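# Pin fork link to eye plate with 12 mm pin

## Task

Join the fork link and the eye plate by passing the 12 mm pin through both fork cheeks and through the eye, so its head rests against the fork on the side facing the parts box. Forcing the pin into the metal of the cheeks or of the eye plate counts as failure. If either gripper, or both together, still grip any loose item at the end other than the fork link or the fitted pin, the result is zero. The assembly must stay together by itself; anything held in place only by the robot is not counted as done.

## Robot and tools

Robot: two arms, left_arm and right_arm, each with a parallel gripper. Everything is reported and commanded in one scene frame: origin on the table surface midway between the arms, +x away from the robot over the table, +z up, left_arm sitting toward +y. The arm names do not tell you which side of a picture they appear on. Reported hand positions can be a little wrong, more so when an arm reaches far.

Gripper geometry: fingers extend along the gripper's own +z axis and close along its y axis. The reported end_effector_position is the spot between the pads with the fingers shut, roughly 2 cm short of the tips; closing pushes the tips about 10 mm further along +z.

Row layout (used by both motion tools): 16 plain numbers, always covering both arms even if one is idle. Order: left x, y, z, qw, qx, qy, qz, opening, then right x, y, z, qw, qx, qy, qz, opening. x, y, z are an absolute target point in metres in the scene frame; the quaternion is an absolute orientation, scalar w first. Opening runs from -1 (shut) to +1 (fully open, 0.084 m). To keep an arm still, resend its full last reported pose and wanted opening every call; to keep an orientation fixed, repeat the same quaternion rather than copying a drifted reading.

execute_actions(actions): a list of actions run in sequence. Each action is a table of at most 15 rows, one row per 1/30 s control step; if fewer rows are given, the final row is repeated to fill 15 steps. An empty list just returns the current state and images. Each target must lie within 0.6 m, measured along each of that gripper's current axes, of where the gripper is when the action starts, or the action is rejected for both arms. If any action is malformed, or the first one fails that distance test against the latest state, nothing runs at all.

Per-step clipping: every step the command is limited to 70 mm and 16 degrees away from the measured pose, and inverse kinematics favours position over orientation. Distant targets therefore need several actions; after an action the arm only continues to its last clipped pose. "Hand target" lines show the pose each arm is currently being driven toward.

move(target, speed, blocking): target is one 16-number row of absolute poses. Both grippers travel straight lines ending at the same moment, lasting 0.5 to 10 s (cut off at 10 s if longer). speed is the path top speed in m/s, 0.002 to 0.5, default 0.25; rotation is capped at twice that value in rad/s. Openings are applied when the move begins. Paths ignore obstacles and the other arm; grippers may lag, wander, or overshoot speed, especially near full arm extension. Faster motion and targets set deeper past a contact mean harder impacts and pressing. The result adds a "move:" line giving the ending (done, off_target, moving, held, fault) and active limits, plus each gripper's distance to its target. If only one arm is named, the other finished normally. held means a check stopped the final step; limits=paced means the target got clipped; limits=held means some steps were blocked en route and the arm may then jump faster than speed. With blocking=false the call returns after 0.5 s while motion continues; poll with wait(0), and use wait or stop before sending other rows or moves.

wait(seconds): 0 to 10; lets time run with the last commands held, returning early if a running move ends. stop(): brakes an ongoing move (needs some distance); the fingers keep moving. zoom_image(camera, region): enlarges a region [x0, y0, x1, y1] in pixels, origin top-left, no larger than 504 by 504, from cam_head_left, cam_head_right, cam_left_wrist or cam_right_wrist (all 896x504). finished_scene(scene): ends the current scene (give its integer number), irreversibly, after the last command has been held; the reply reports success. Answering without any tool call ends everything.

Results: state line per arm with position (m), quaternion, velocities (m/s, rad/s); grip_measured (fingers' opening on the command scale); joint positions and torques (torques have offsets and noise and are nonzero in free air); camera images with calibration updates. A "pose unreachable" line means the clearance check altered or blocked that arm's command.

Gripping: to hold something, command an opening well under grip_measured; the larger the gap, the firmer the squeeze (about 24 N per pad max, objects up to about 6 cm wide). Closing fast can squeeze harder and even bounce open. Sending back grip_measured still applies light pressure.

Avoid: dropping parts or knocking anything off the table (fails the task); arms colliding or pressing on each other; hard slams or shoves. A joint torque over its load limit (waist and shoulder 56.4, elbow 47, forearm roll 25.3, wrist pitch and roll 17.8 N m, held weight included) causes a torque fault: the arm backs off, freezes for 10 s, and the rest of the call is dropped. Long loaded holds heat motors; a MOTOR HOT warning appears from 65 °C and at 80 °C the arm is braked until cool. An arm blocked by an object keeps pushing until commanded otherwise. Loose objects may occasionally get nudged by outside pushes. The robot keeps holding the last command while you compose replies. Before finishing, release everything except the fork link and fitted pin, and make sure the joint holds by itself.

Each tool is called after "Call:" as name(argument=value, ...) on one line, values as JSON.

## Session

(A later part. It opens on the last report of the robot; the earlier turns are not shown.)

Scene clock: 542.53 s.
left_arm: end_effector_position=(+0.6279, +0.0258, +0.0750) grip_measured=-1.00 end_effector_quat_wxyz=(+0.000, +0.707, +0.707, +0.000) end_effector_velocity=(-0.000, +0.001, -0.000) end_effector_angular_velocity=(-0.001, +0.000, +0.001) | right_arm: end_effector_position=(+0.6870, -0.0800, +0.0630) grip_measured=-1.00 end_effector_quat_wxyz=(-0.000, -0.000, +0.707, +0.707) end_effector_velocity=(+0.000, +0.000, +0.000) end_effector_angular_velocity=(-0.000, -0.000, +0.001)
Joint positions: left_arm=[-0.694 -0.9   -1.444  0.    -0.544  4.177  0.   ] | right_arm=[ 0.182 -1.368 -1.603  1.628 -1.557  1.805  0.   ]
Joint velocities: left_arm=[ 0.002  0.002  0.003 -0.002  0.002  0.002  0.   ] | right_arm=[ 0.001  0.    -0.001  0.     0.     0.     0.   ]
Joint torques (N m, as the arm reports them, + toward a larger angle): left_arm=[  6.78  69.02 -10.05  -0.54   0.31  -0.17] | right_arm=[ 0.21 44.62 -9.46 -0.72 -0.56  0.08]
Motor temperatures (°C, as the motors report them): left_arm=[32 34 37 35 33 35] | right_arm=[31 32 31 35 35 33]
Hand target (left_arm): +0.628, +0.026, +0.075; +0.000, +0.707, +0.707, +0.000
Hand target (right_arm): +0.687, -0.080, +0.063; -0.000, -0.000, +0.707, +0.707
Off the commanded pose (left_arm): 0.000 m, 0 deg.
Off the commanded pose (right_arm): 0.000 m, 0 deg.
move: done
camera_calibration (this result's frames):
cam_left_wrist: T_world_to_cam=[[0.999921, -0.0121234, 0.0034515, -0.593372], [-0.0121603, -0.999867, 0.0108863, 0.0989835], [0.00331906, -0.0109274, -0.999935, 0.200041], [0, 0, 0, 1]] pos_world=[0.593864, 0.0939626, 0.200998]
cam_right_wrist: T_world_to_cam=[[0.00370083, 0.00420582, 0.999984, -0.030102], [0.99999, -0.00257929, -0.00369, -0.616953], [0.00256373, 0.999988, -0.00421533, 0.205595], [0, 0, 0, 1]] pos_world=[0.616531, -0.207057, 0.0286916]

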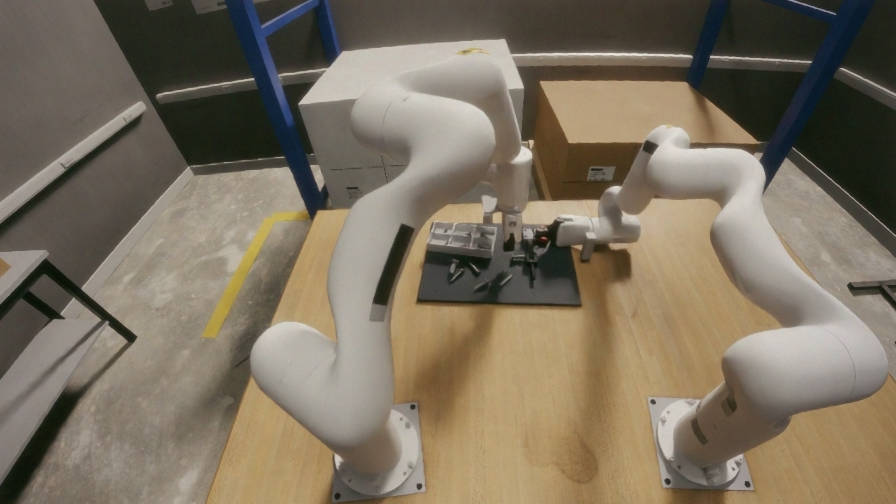

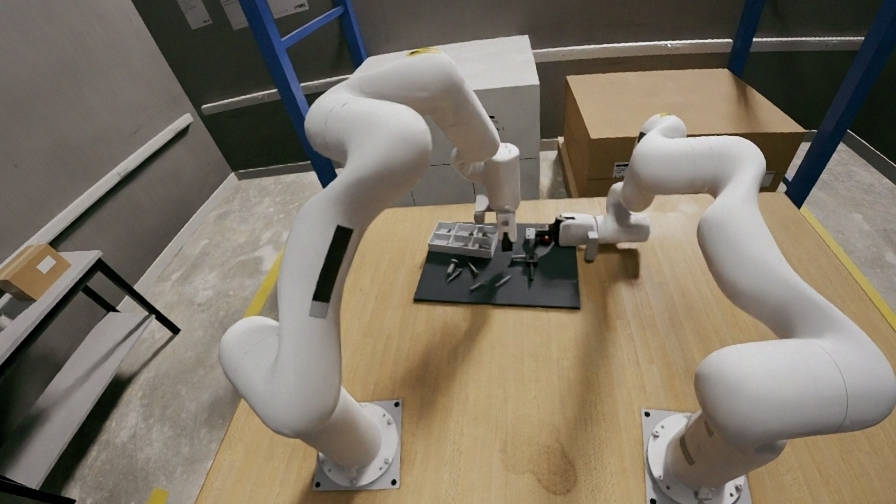

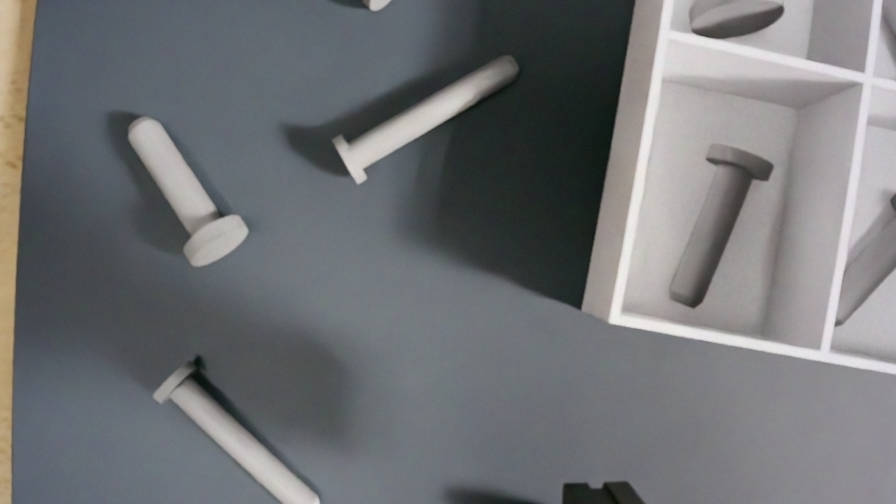

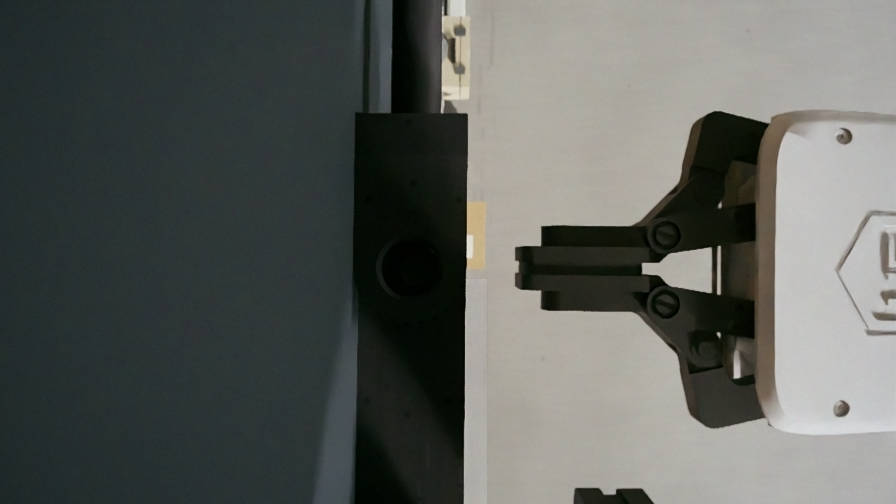

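Call:
move(target=[0.628,-0.006,0.075,0,0.707,0.707,0,-0.2,0.687,-0.08,0.063,0,0,0.707,0.707,-1], speed=0.05)

Call:
move(target=[0.628,-0.006,0.040,0,0.707,0.707,0,-0.2,0.687,-0.08,0.063,0,0,0.707,0.707,-1], speed=0.03)

Call:
move(target=[0.628,-0.006,0.040,0,0.707,0.707,0,-1,0.687,-0.08,0.063,0,0,0.707,0.707,-1], speed=0.02)

Call:
move(target=[0.628,0.008,0.041,0,0.707,0.707,0,-1,0.687,-0.08,0.063,0,0,0.707,0.707,-1], speed=0.006)

Call:
zoom_image(camera="cam_right_wrist", region=[350,200,490,330])

Scene clock: 547.37 s.
left_arm: end_effector_position=(+0.6281, -0.0058, +0.0750) grip_measured=-0.22 end_effector_quat_wxyz=(-0.000, +0.707, +0.707, -0.000) end_effector_velocity=(+0.000, -0.001, +0.000) end_effector_angular_velocity=(+0.001, +0.001, +0.001) | right_arm: end_effector_position=(+0.6870, -0.0800, +0.0630) grip_measured=-1.00 end_effector_quat_wxyz=(+0.000, -0.000, +0.707, +0.707) end_effector_velocity=(-0.001, +0.001, -0.000) end_effector_angular_velocity=(-0.000, +0.001, +0.003)
Joint positions: left_arm=[-0.735 -0.935 -1.509 -0.    -0.575  4.137  0.035] | right_arm=[ 0.182 -1.368 -1.603  1.628 -1.557  1.805  0.   ]
Joint velocities: left_arm=[-0.002 -0.002 -0.005 -0.    -0.004 -0.003  0.   ] | right_arm=[ 0.002  0.001  0.002 -0.002 -0.    -0.001  0.   ]
Joint torques (N m, as the arm reports them, + toward a larger angle): left_arm=[  6.35  71.17 -10.11  -0.6    0.21  -0.23] | right_arm=[ -2.01  44.87 -10.67  -0.7   -0.97  -0.16]
Motor temperatures (°C, as the motors report them): left_arm=[32 34 37 35 33 35] | right_arm=[31 32 31 35 35 33]
Hand target (left_arm): +0.628, -0.006, +0.075; -0.000, +0.707, +0.707, -0.000
Hand target (right_arm): +0.687, -0.080, +0.063; +0.000, +0.000, +0.707, +0.707
Off the commanded pose (left_arm): 0.000 m, 0 deg.
Off the commanded pose (right_arm): 0.000 m, 0 deg.
move: done
camera_calibration (this result's frames):
cam_left_wrist: T_world_to_cam=[[0.999921, -0.0120937, 0.00329049, -0.593961], [-0.0121293, -0.999866, 0.0110151, 0.0673487], [0.00315683, -0.0110541, -0.999934, 0.199874], [0, 0, 0, 1]] pos_world=[0.5941, 0.0623659, 0.201073]
cam_right_wrist: T_world_to_cam=[[0.00370059, 0.00420588, 0.999984, -0.0301018], [0.99999, -0.00257938, -0.00368976, -0.616953], [0.00256382, 0.999988, -0.00421538, 0.205595], [0, 0, 0, 1]] pos_world=[0.616531, -0.207057, 0.0286916]

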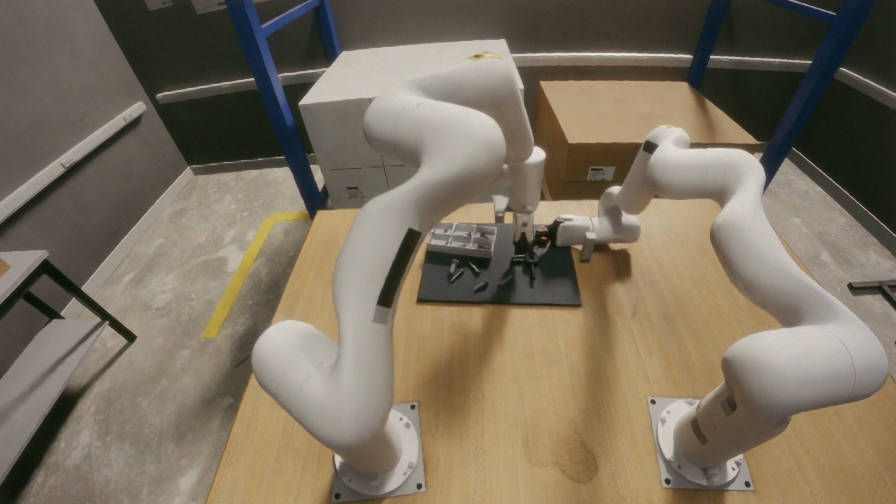

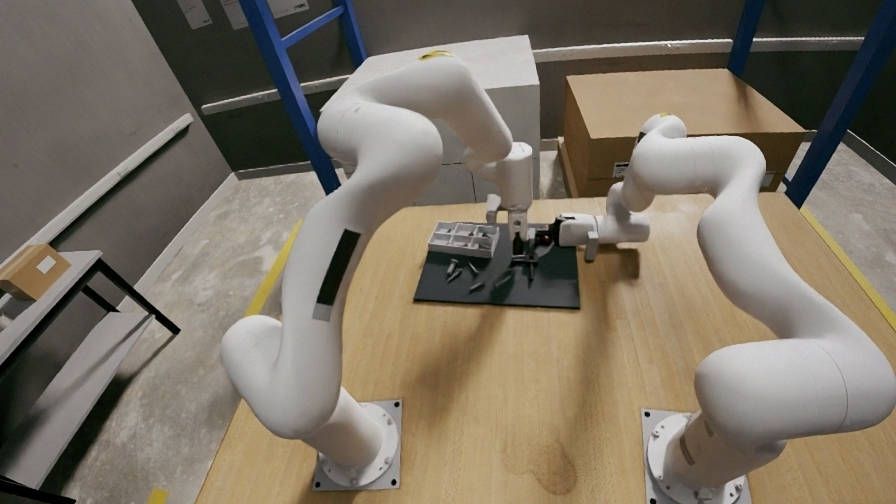

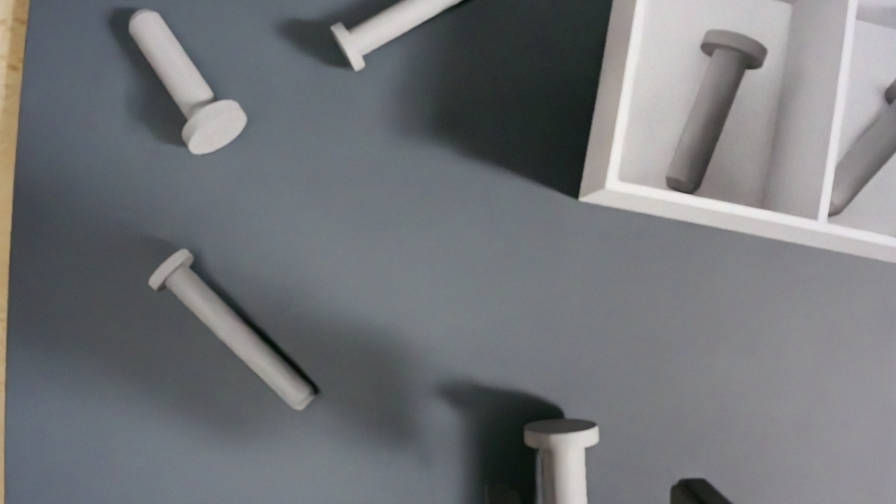

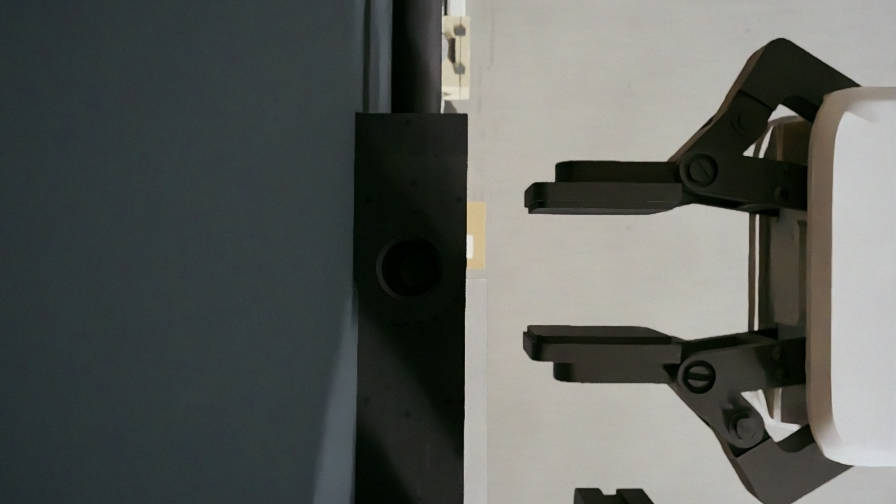

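Scene clock: 548.87 s.
left_arm: end_effector_position=(+0.6281, -0.0060, +0.0402) grip_measured=-0.22 end_effector_quat_wxyz=(+0.000, +0.707, +0.707, +0.000) end_effector_velocity=(+0.000, -0.001, -0.001) end_effector_angular_velocity=(-0.000, -0.002, -0.002) | right_arm: end_effector_position=(+0.6870, -0.0800, +0.0630) grip_measured=-1.00 end_effector_quat_wxyz=(+0.000, -0.000, +0.707, +0.707) end_effector_velocity=(-0.000, +0.000, -0.000) end_effector_angular_velocity=(+0.000, +0.001, -0.000)
Joint positions: left_arm=[-0.735 -0.994 -1.523  0.    -0.529  4.136  0.035] | right_arm=[ 0.182 -1.368 -1.603  1.628 -1.557  1.805  0.   ]
Joint velocities: left_arm=[-0.001 -0.002 -0.001  0.002  0.003 -0.    -0.   ] | right_arm=[ 0.001 -0.     0.     0.001 -0.     0.001  0.   ]
Joint torques (N m, as the arm reports them, + toward a larger angle): left_arm=[  6.41  72.48 -10.37  -0.37   0.37  -0.21] | right_arm=[-1.08 47.96 -9.93 -1.22 -0.88 -0.17]
Motor temperatures (°C, as the motors report them): left_arm=[32 34 37 35 33 35] | right_arm=[31 32 31 35 35 33]
Hand target (left_arm): +0.628, -0.006, +0.040; -0.000, +0.707, +0.707, +0.000
Hand target (right_arm): +0.687, -0.080, +0.063; -0.000, +0.000, +0.707, +0.707
Off the commanded pose (left_arm): 0.000 m, 0 deg.
Off the commanded pose (right_arm): 0.000 m, 0 deg.
move: done
camera_calibration (this result's frames):
cam_left_wrist: T_world_to_cam=[[0.999921, -0.0120616, 0.00349316, -0.593847], [-0.0120991, -0.999867, 0.0109218, 0.0674712], [0.00336096, -0.0109632, -0.999934, 0.164941], [0, 0, 0, 1]] pos_world=[0.594062, 0.0621078, 0.166268]
cam_right_wrist: T_world_to_cam=[[0.00370063, 0.00420586, 0.999984, -0.0301019], [0.99999, -0.00257926, -0.0036898, -0.616953], [0.0025637, 0.999988, -0.00421536, 0.205595], [0, 0, 0, 1]] pos_world=[0.616531, -0.207057, 0.0286916]

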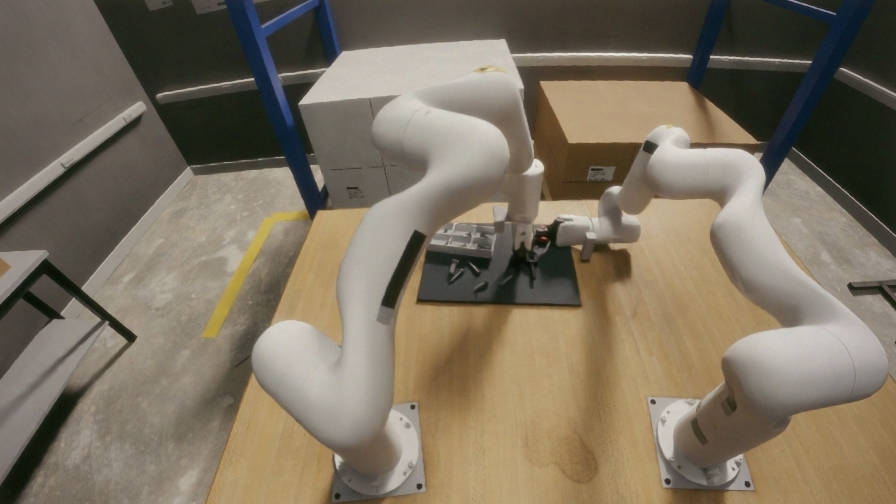

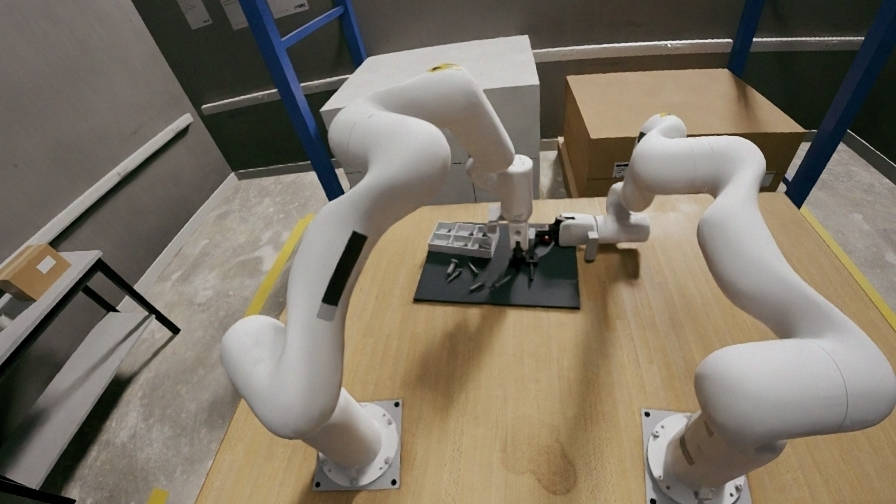

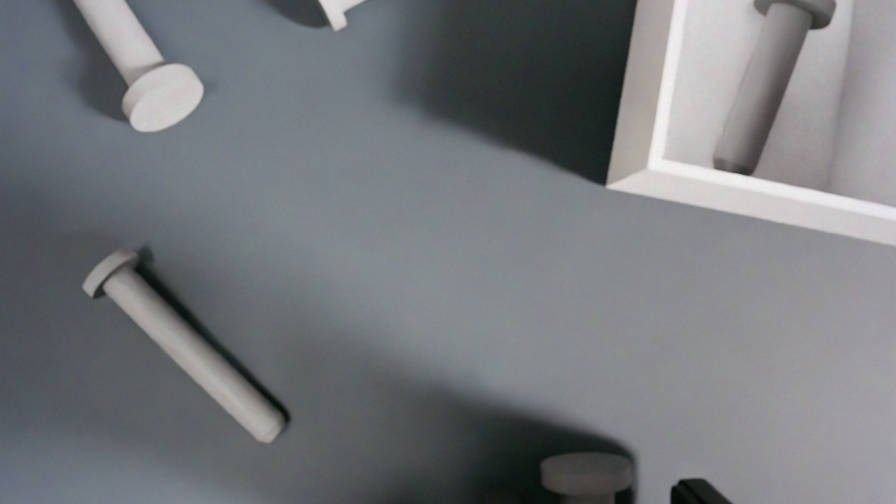

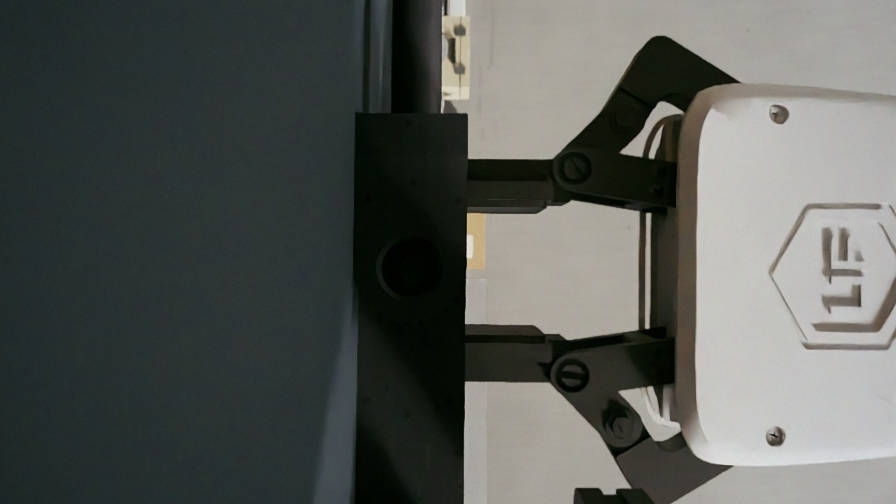

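Scene clock: 549.57 s.
left_arm: end_effector_position=(+0.6281, -0.0060, +0.0401) grip_measured=-0.74 end_effector_quat_wxyz=(+0.000, +0.707, +0.707, +0.000) end_effector_velocity=(+0.000, +0.000, +0.000) end_effector_angular_velocity=(-0.001, -0.001, +0.000) | right_arm: end_effector_position=(+0.6870, -0.0800, +0.0630) grip_measured=-1.00 end_effector_quat_wxyz=(-0.000, -0.000, +0.707, +0.707) end_effector_velocity=(-0.000, +0.001, +0.000) end_effector_angular_velocity=(+0.000, +0.000, +0.001)
Joint positions: left_arm=[-0.735 -0.994 -1.522  0.    -0.528  4.137  0.011] | right_arm=[ 0.182 -1.368 -1.603  1.628 -1.557  1.805  0.   ]
Joint velocities: left_arm=[ 0.     0.     0.     0.     0.001  0.    -0.   ] | right_arm=[ 0.001  0.001  0.001  0.    -0.     0.     0.   ]
Joint torques (N m, as the arm reports them, + toward a larger angle): left_arm=[ 7.   71.58 -9.48 -0.52  0.15 -0.21] | right_arm=[ 0.09 45.69 -9.93 -1.25 -0.72  0.14]
Motor temperatures (°C, as the motors report them): left_arm=[32 34 37 35 33 35] | right_arm=[31 32 31 35 35 33]
Hand target (left_arm): +0.628, -0.006, +0.040; -0.000, +0.707, +0.707, +0.000
Hand target (right_arm): +0.687, -0.080, +0.063; -0.000, -0.000, +0.707, +0.707
Off the commanded pose (left_arm): 0.000 m, 0 deg.
Off the commanded pose (right_arm): 0.000 m, 0 deg.
move: done
camera_calibration (this result's frames):
cam_left_wrist: T_world_to_cam=[[0.999921, -0.012101, 0.00352598, -0.593831], [-0.0121393, -0.999865, 0.0110441, 0.0674878], [0.00339186, -0.011086, -0.999933, 0.164775], [0, 0, 0, 1]] pos_world=[0.594045, 0.0621194, 0.166112]
cam_right_wrist: T_world_to_cam=[[0.00370079, 0.0042059, 0.999984, -0.030102], [0.99999, -0.00257933, -0.00368996, -0.616953], [0.00256377, 0.999988, -0.0042154, 0.205595], [0, 0, 0, 1]] pos_world=[0.616531, -0.207057, 0.0286916]

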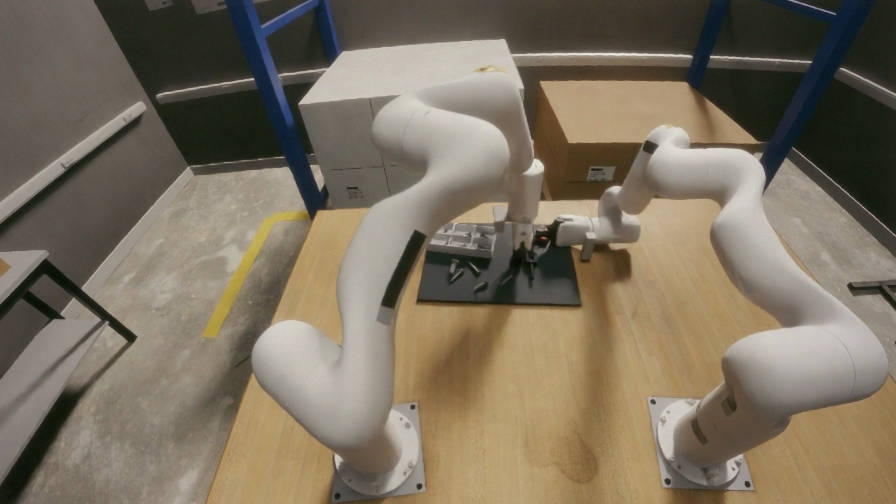

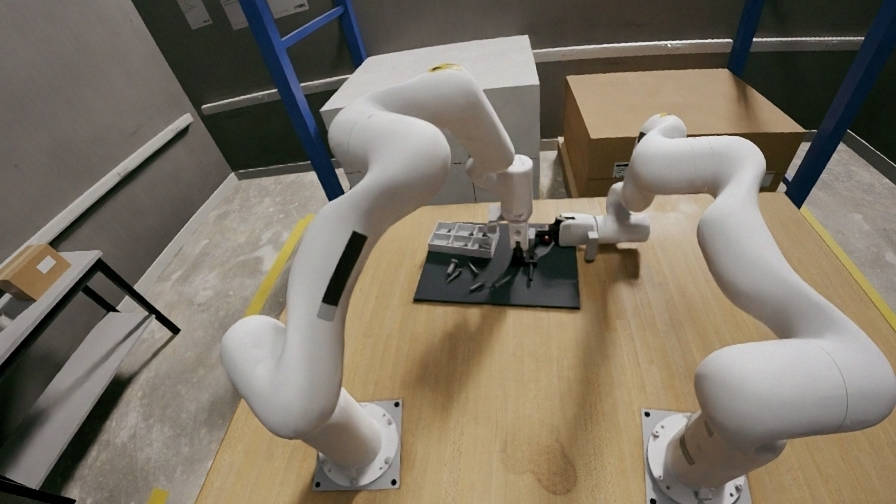

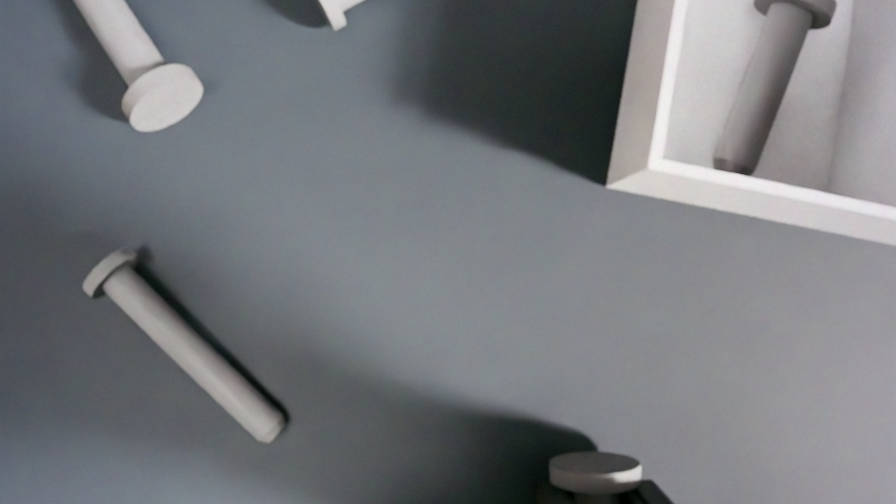

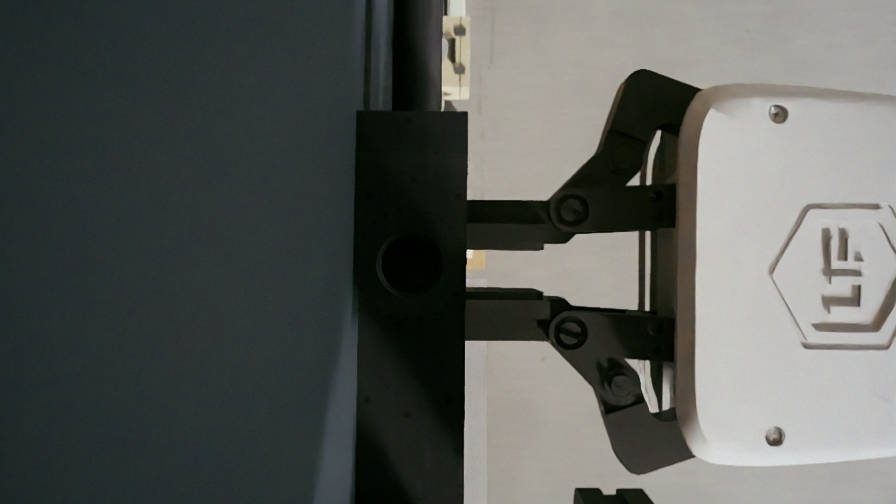

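Scene clock: 552.13 s.
left_arm: end_effector_position=(+0.6280, +0.0079, +0.0410) grip_measured=-0.74 end_effector_quat_wxyz=(+0.000, +0.707, +0.707, +0.000) end_effector_velocity=(-0.001, +0.000, -0.000) end_effector_angular_velocity=(-0.000, +0.000, -0.000) | right_arm: end_effector_position=(+0.6870, -0.0800, +0.0630) grip_measured=-1.00 end_effector_quat_wxyz=(-0.000, -0.000, +0.707, +0.707) end_effector_velocity=(+0.001, -0.001, +0.000) end_effector_angular_velocity=(+0.000, -0.001, -0.002)
Joint positions: left_arm=[-0.717 -0.977 -1.492  0.    -0.515  4.154  0.011] | right_arm=[ 0.182 -1.368 -1.603  1.628 -1.557  1.805  0.   ]
Joint velocities: left_arm=[ 0.     0.001  0.002 -0.001  0.001  0.002  0.   ] | right_arm=[-0.001  0.    -0.     0.001 -0.    -0.001  0.   ]
Joint torques (N m, as the arm reports them, + toward a larger angle): left_arm=[ 6.33 72.33 -9.89 -0.22  0.4  -0.2 ] | right_arm=[  1.42  46.81 -11.33  -1.03  -0.67  -0.12]
Motor temperatures (°C, as the motors report them): left_arm=[32 34 37 35 33 35] | right_arm=[31 32 31 35 35 33]
Hand target (left_arm): +0.628, +0.008, +0.041; +0.000, +0.707, +0.707, +0.000
Hand target (right_arm): +0.687, -0.080, +0.063; -0.000, +0.000, +0.707, +0.707
Off the commanded pose (left_arm): 0.000 m, 0 deg.
Off the commanded pose (right_arm): 0.000 m, 0 deg.
move: done
camera_calibration (this result's frames):
cam_left_wrist: T_world_to_cam=[[0.999921, -0.0120906, 0.00339489, -0.59355], [-0.012127, -0.999867, 0.0109234, 0.0814123], [0.00326237, -0.0109637, -0.999935, 0.165906], [0, 0, 0, 1]] pos_world=[0.593949, 0.076044, 0.167021]
cam_right_wrist: T_world_to_cam=[[0.00370075, 0.0042059, 0.999984, -0.030102], [0.99999, -0.00257923, -0.00368993, -0.616953], [0.00256367, 0.999988, -0.00421541, 0.205595], [0, 0, 0, 1]] pos_world=[0.616531, -0.207057, 0.0286916]

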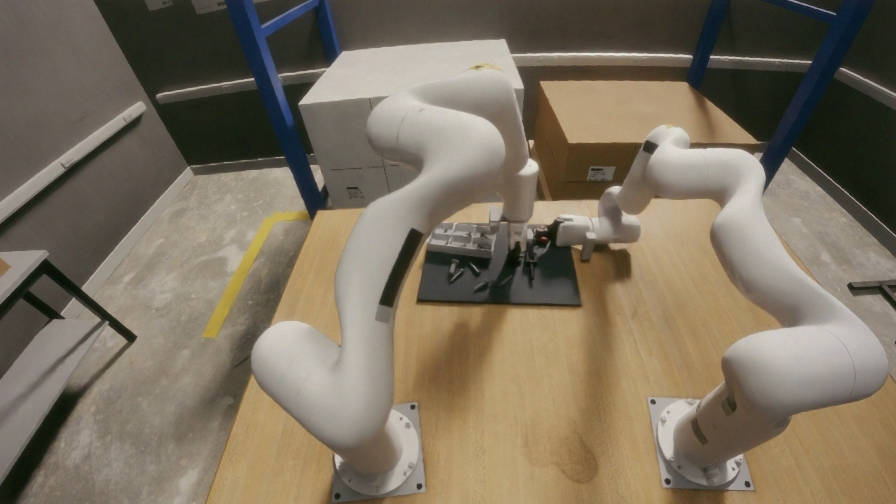

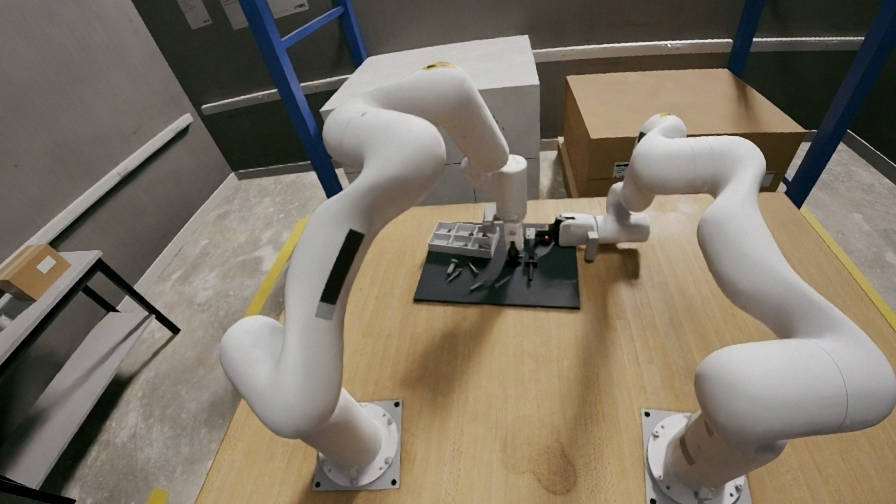

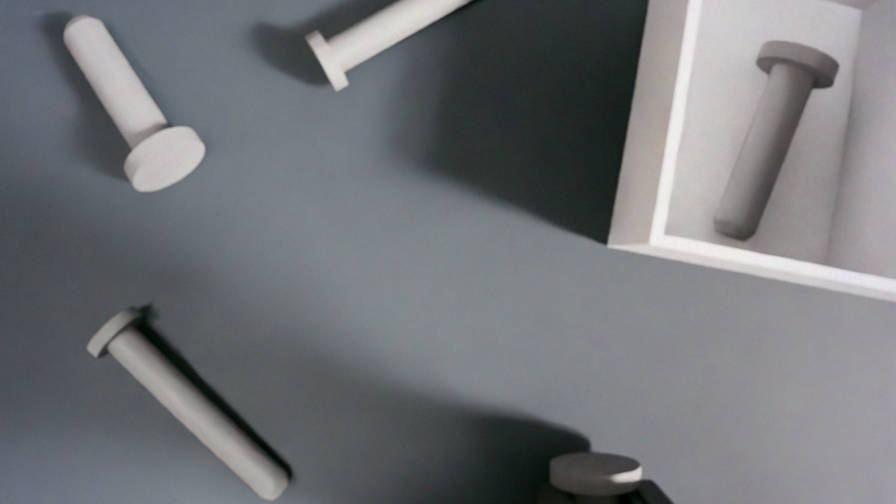

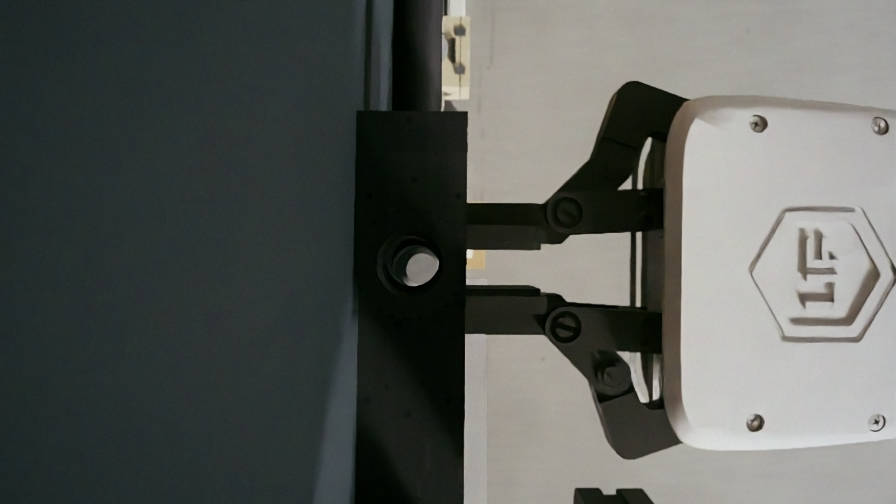

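Region (350, 200, 490, 330) of cam_right_wrist's 896x504 image, scaled by 3.600, with more detail than that image has; it fills the top 468 rows of this view, and the rest is white.

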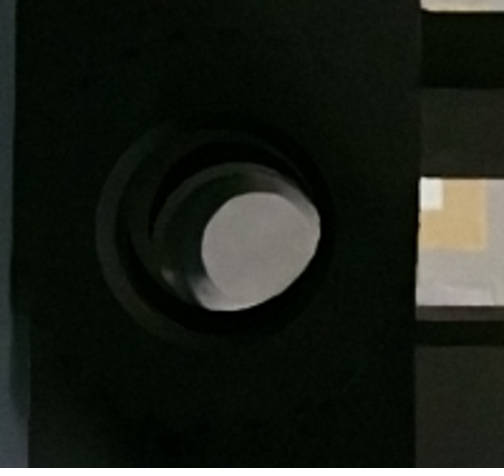

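Call:
move(target=[0.628,0.008,0.0405,-0.014,0.707,0.707,0.014,-1,0.687,-0.08,0.063,0,0,0.707,0.707,-1], speed=0.01)

Call:
zoom_image(camera="cam_right_wrist", region=[350,200,490,330])

Scene clock: 555.73 s.
left_arm: end_effector_position=(+0.6280, +0.0080, +0.0405) grip_measured=-0.74 end_effector_quat_wxyz=(-0.014, +0.707, +0.707, +0.014) end_effector_velocity=(-0.000, +0.000, -0.001) end_effector_angular_velocity=(+0.005, +0.000, -0.001) | right_arm: end_effector_position=(+0.6870, -0.0800, +0.0630) grip_measured=-1.00 end_effector_quat_wxyz=(-0.000, -0.000, +0.707, +0.707) end_effector_velocity=(-0.001, -0.001, -0.001) end_effector_angular_velocity=(-0.000, +0.003, -0.001)
Joint positions: left_arm=[-0.729 -0.988 -1.513  0.064 -0.546  4.087  0.011] | right_arm=[ 0.182 -1.368 -1.603  1.628 -1.557  1.805  0.   ]
Joint velocities: left_arm=[-0.001 -0.002 -0.002  0.007 -0.003 -0.007  0.   ] | right_arm=[-0.001 -0.001  0.002 -0.     0.     0.     0.   ]
Joint torques (N m, as the arm reports them, + toward a larger angle): left_arm=[  6.73  72.85 -10.06  -0.28   0.26  -0.23] | right_arm=[ -0.64  45.08 -10.18  -0.78  -0.57  -0.3 ]
Motor temperatures (°C, as the motors report them): left_arm=[32 34 37 35 33 35] | right_arm=[31 32 31 35 35 33]
Hand target (left_arm): +0.628, +0.008, +0.040; -0.014, +0.707, +0.707, +0.014
Hand target (right_arm): +0.687, -0.080, +0.063; +0.000, +0.000, +0.707, +0.707
Off the commanded pose (left_arm): 0.000 m, 0 deg.
Off the commanded pose (right_arm): 0.000 m, 0 deg.
move: done
camera_calibration (this result's frames):
cam_left_wrist: T_world_to_cam=[[0.99992, -0.012264, 0.00295638, -0.593551], [-0.0121755, -0.999526, -0.028279, 0.0831265], [0.00330179, 0.0282408, -0.999596, 0.165072], [0, 0, 0, 1]] pos_world=[0.593971, 0.071146, 0.169111]
cam_right_wrist: T_world_to_cam=[[0.0037009, 0.00420578, 0.999984, -0.0301021], [0.99999, -0.00257919, -0.00369008, -0.616953], [0.00256363, 0.999988, -0.00421528, 0.205595], [0, 0, 0, 1]] pos_world=[0.616531, -0.207057, 0.0286916]

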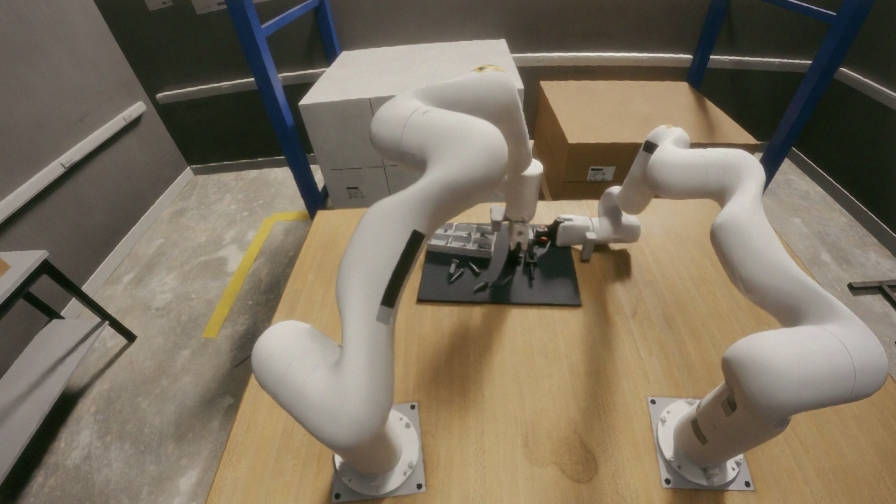

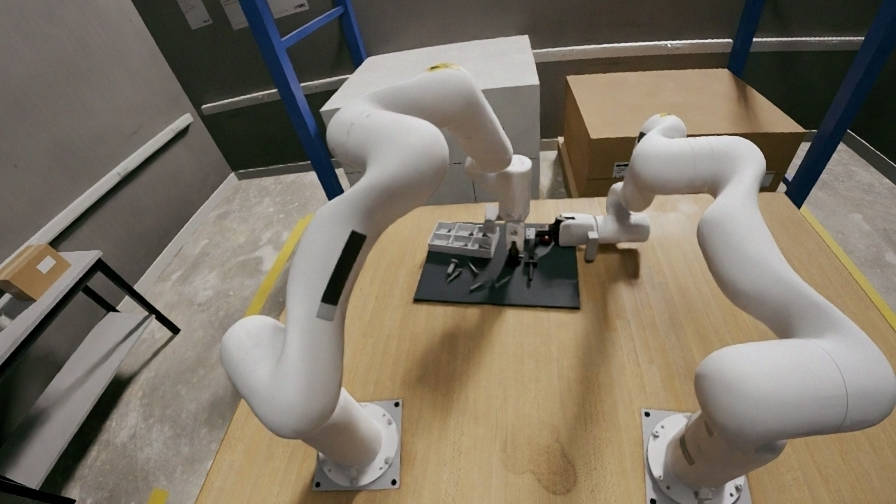

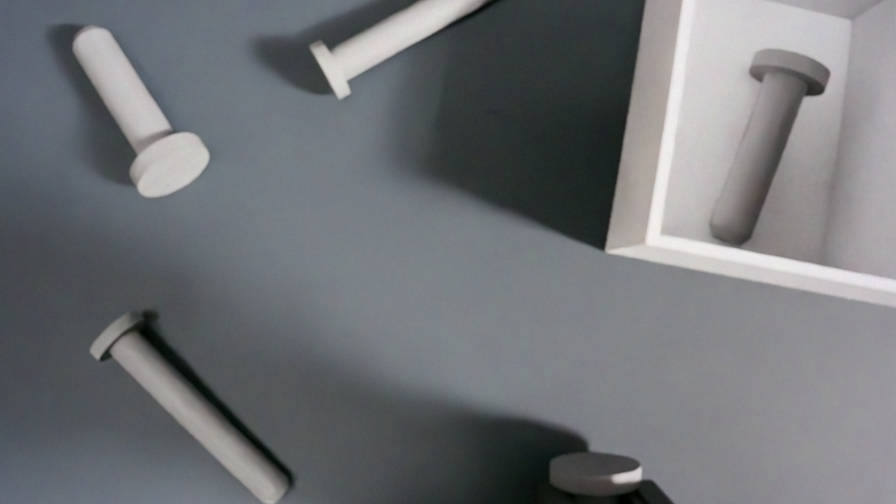

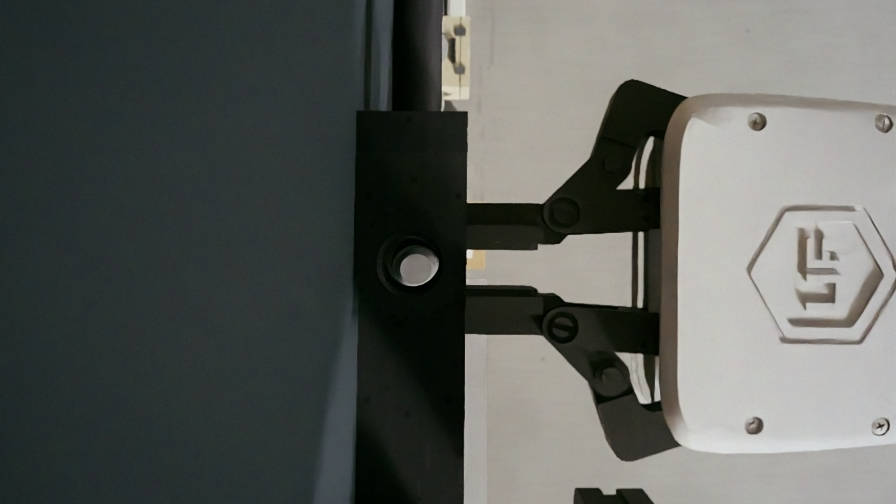

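Region (350, 200, 490, 330) of cam_right_wrist's 896x504 image, scaled by 3.600, with more detail than that image has; it fills the top 468 rows of this view, and the rest is white.

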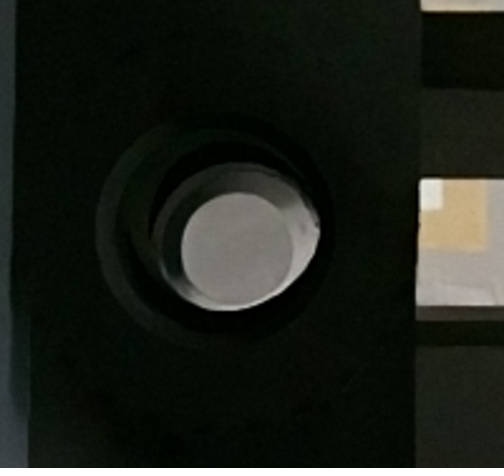

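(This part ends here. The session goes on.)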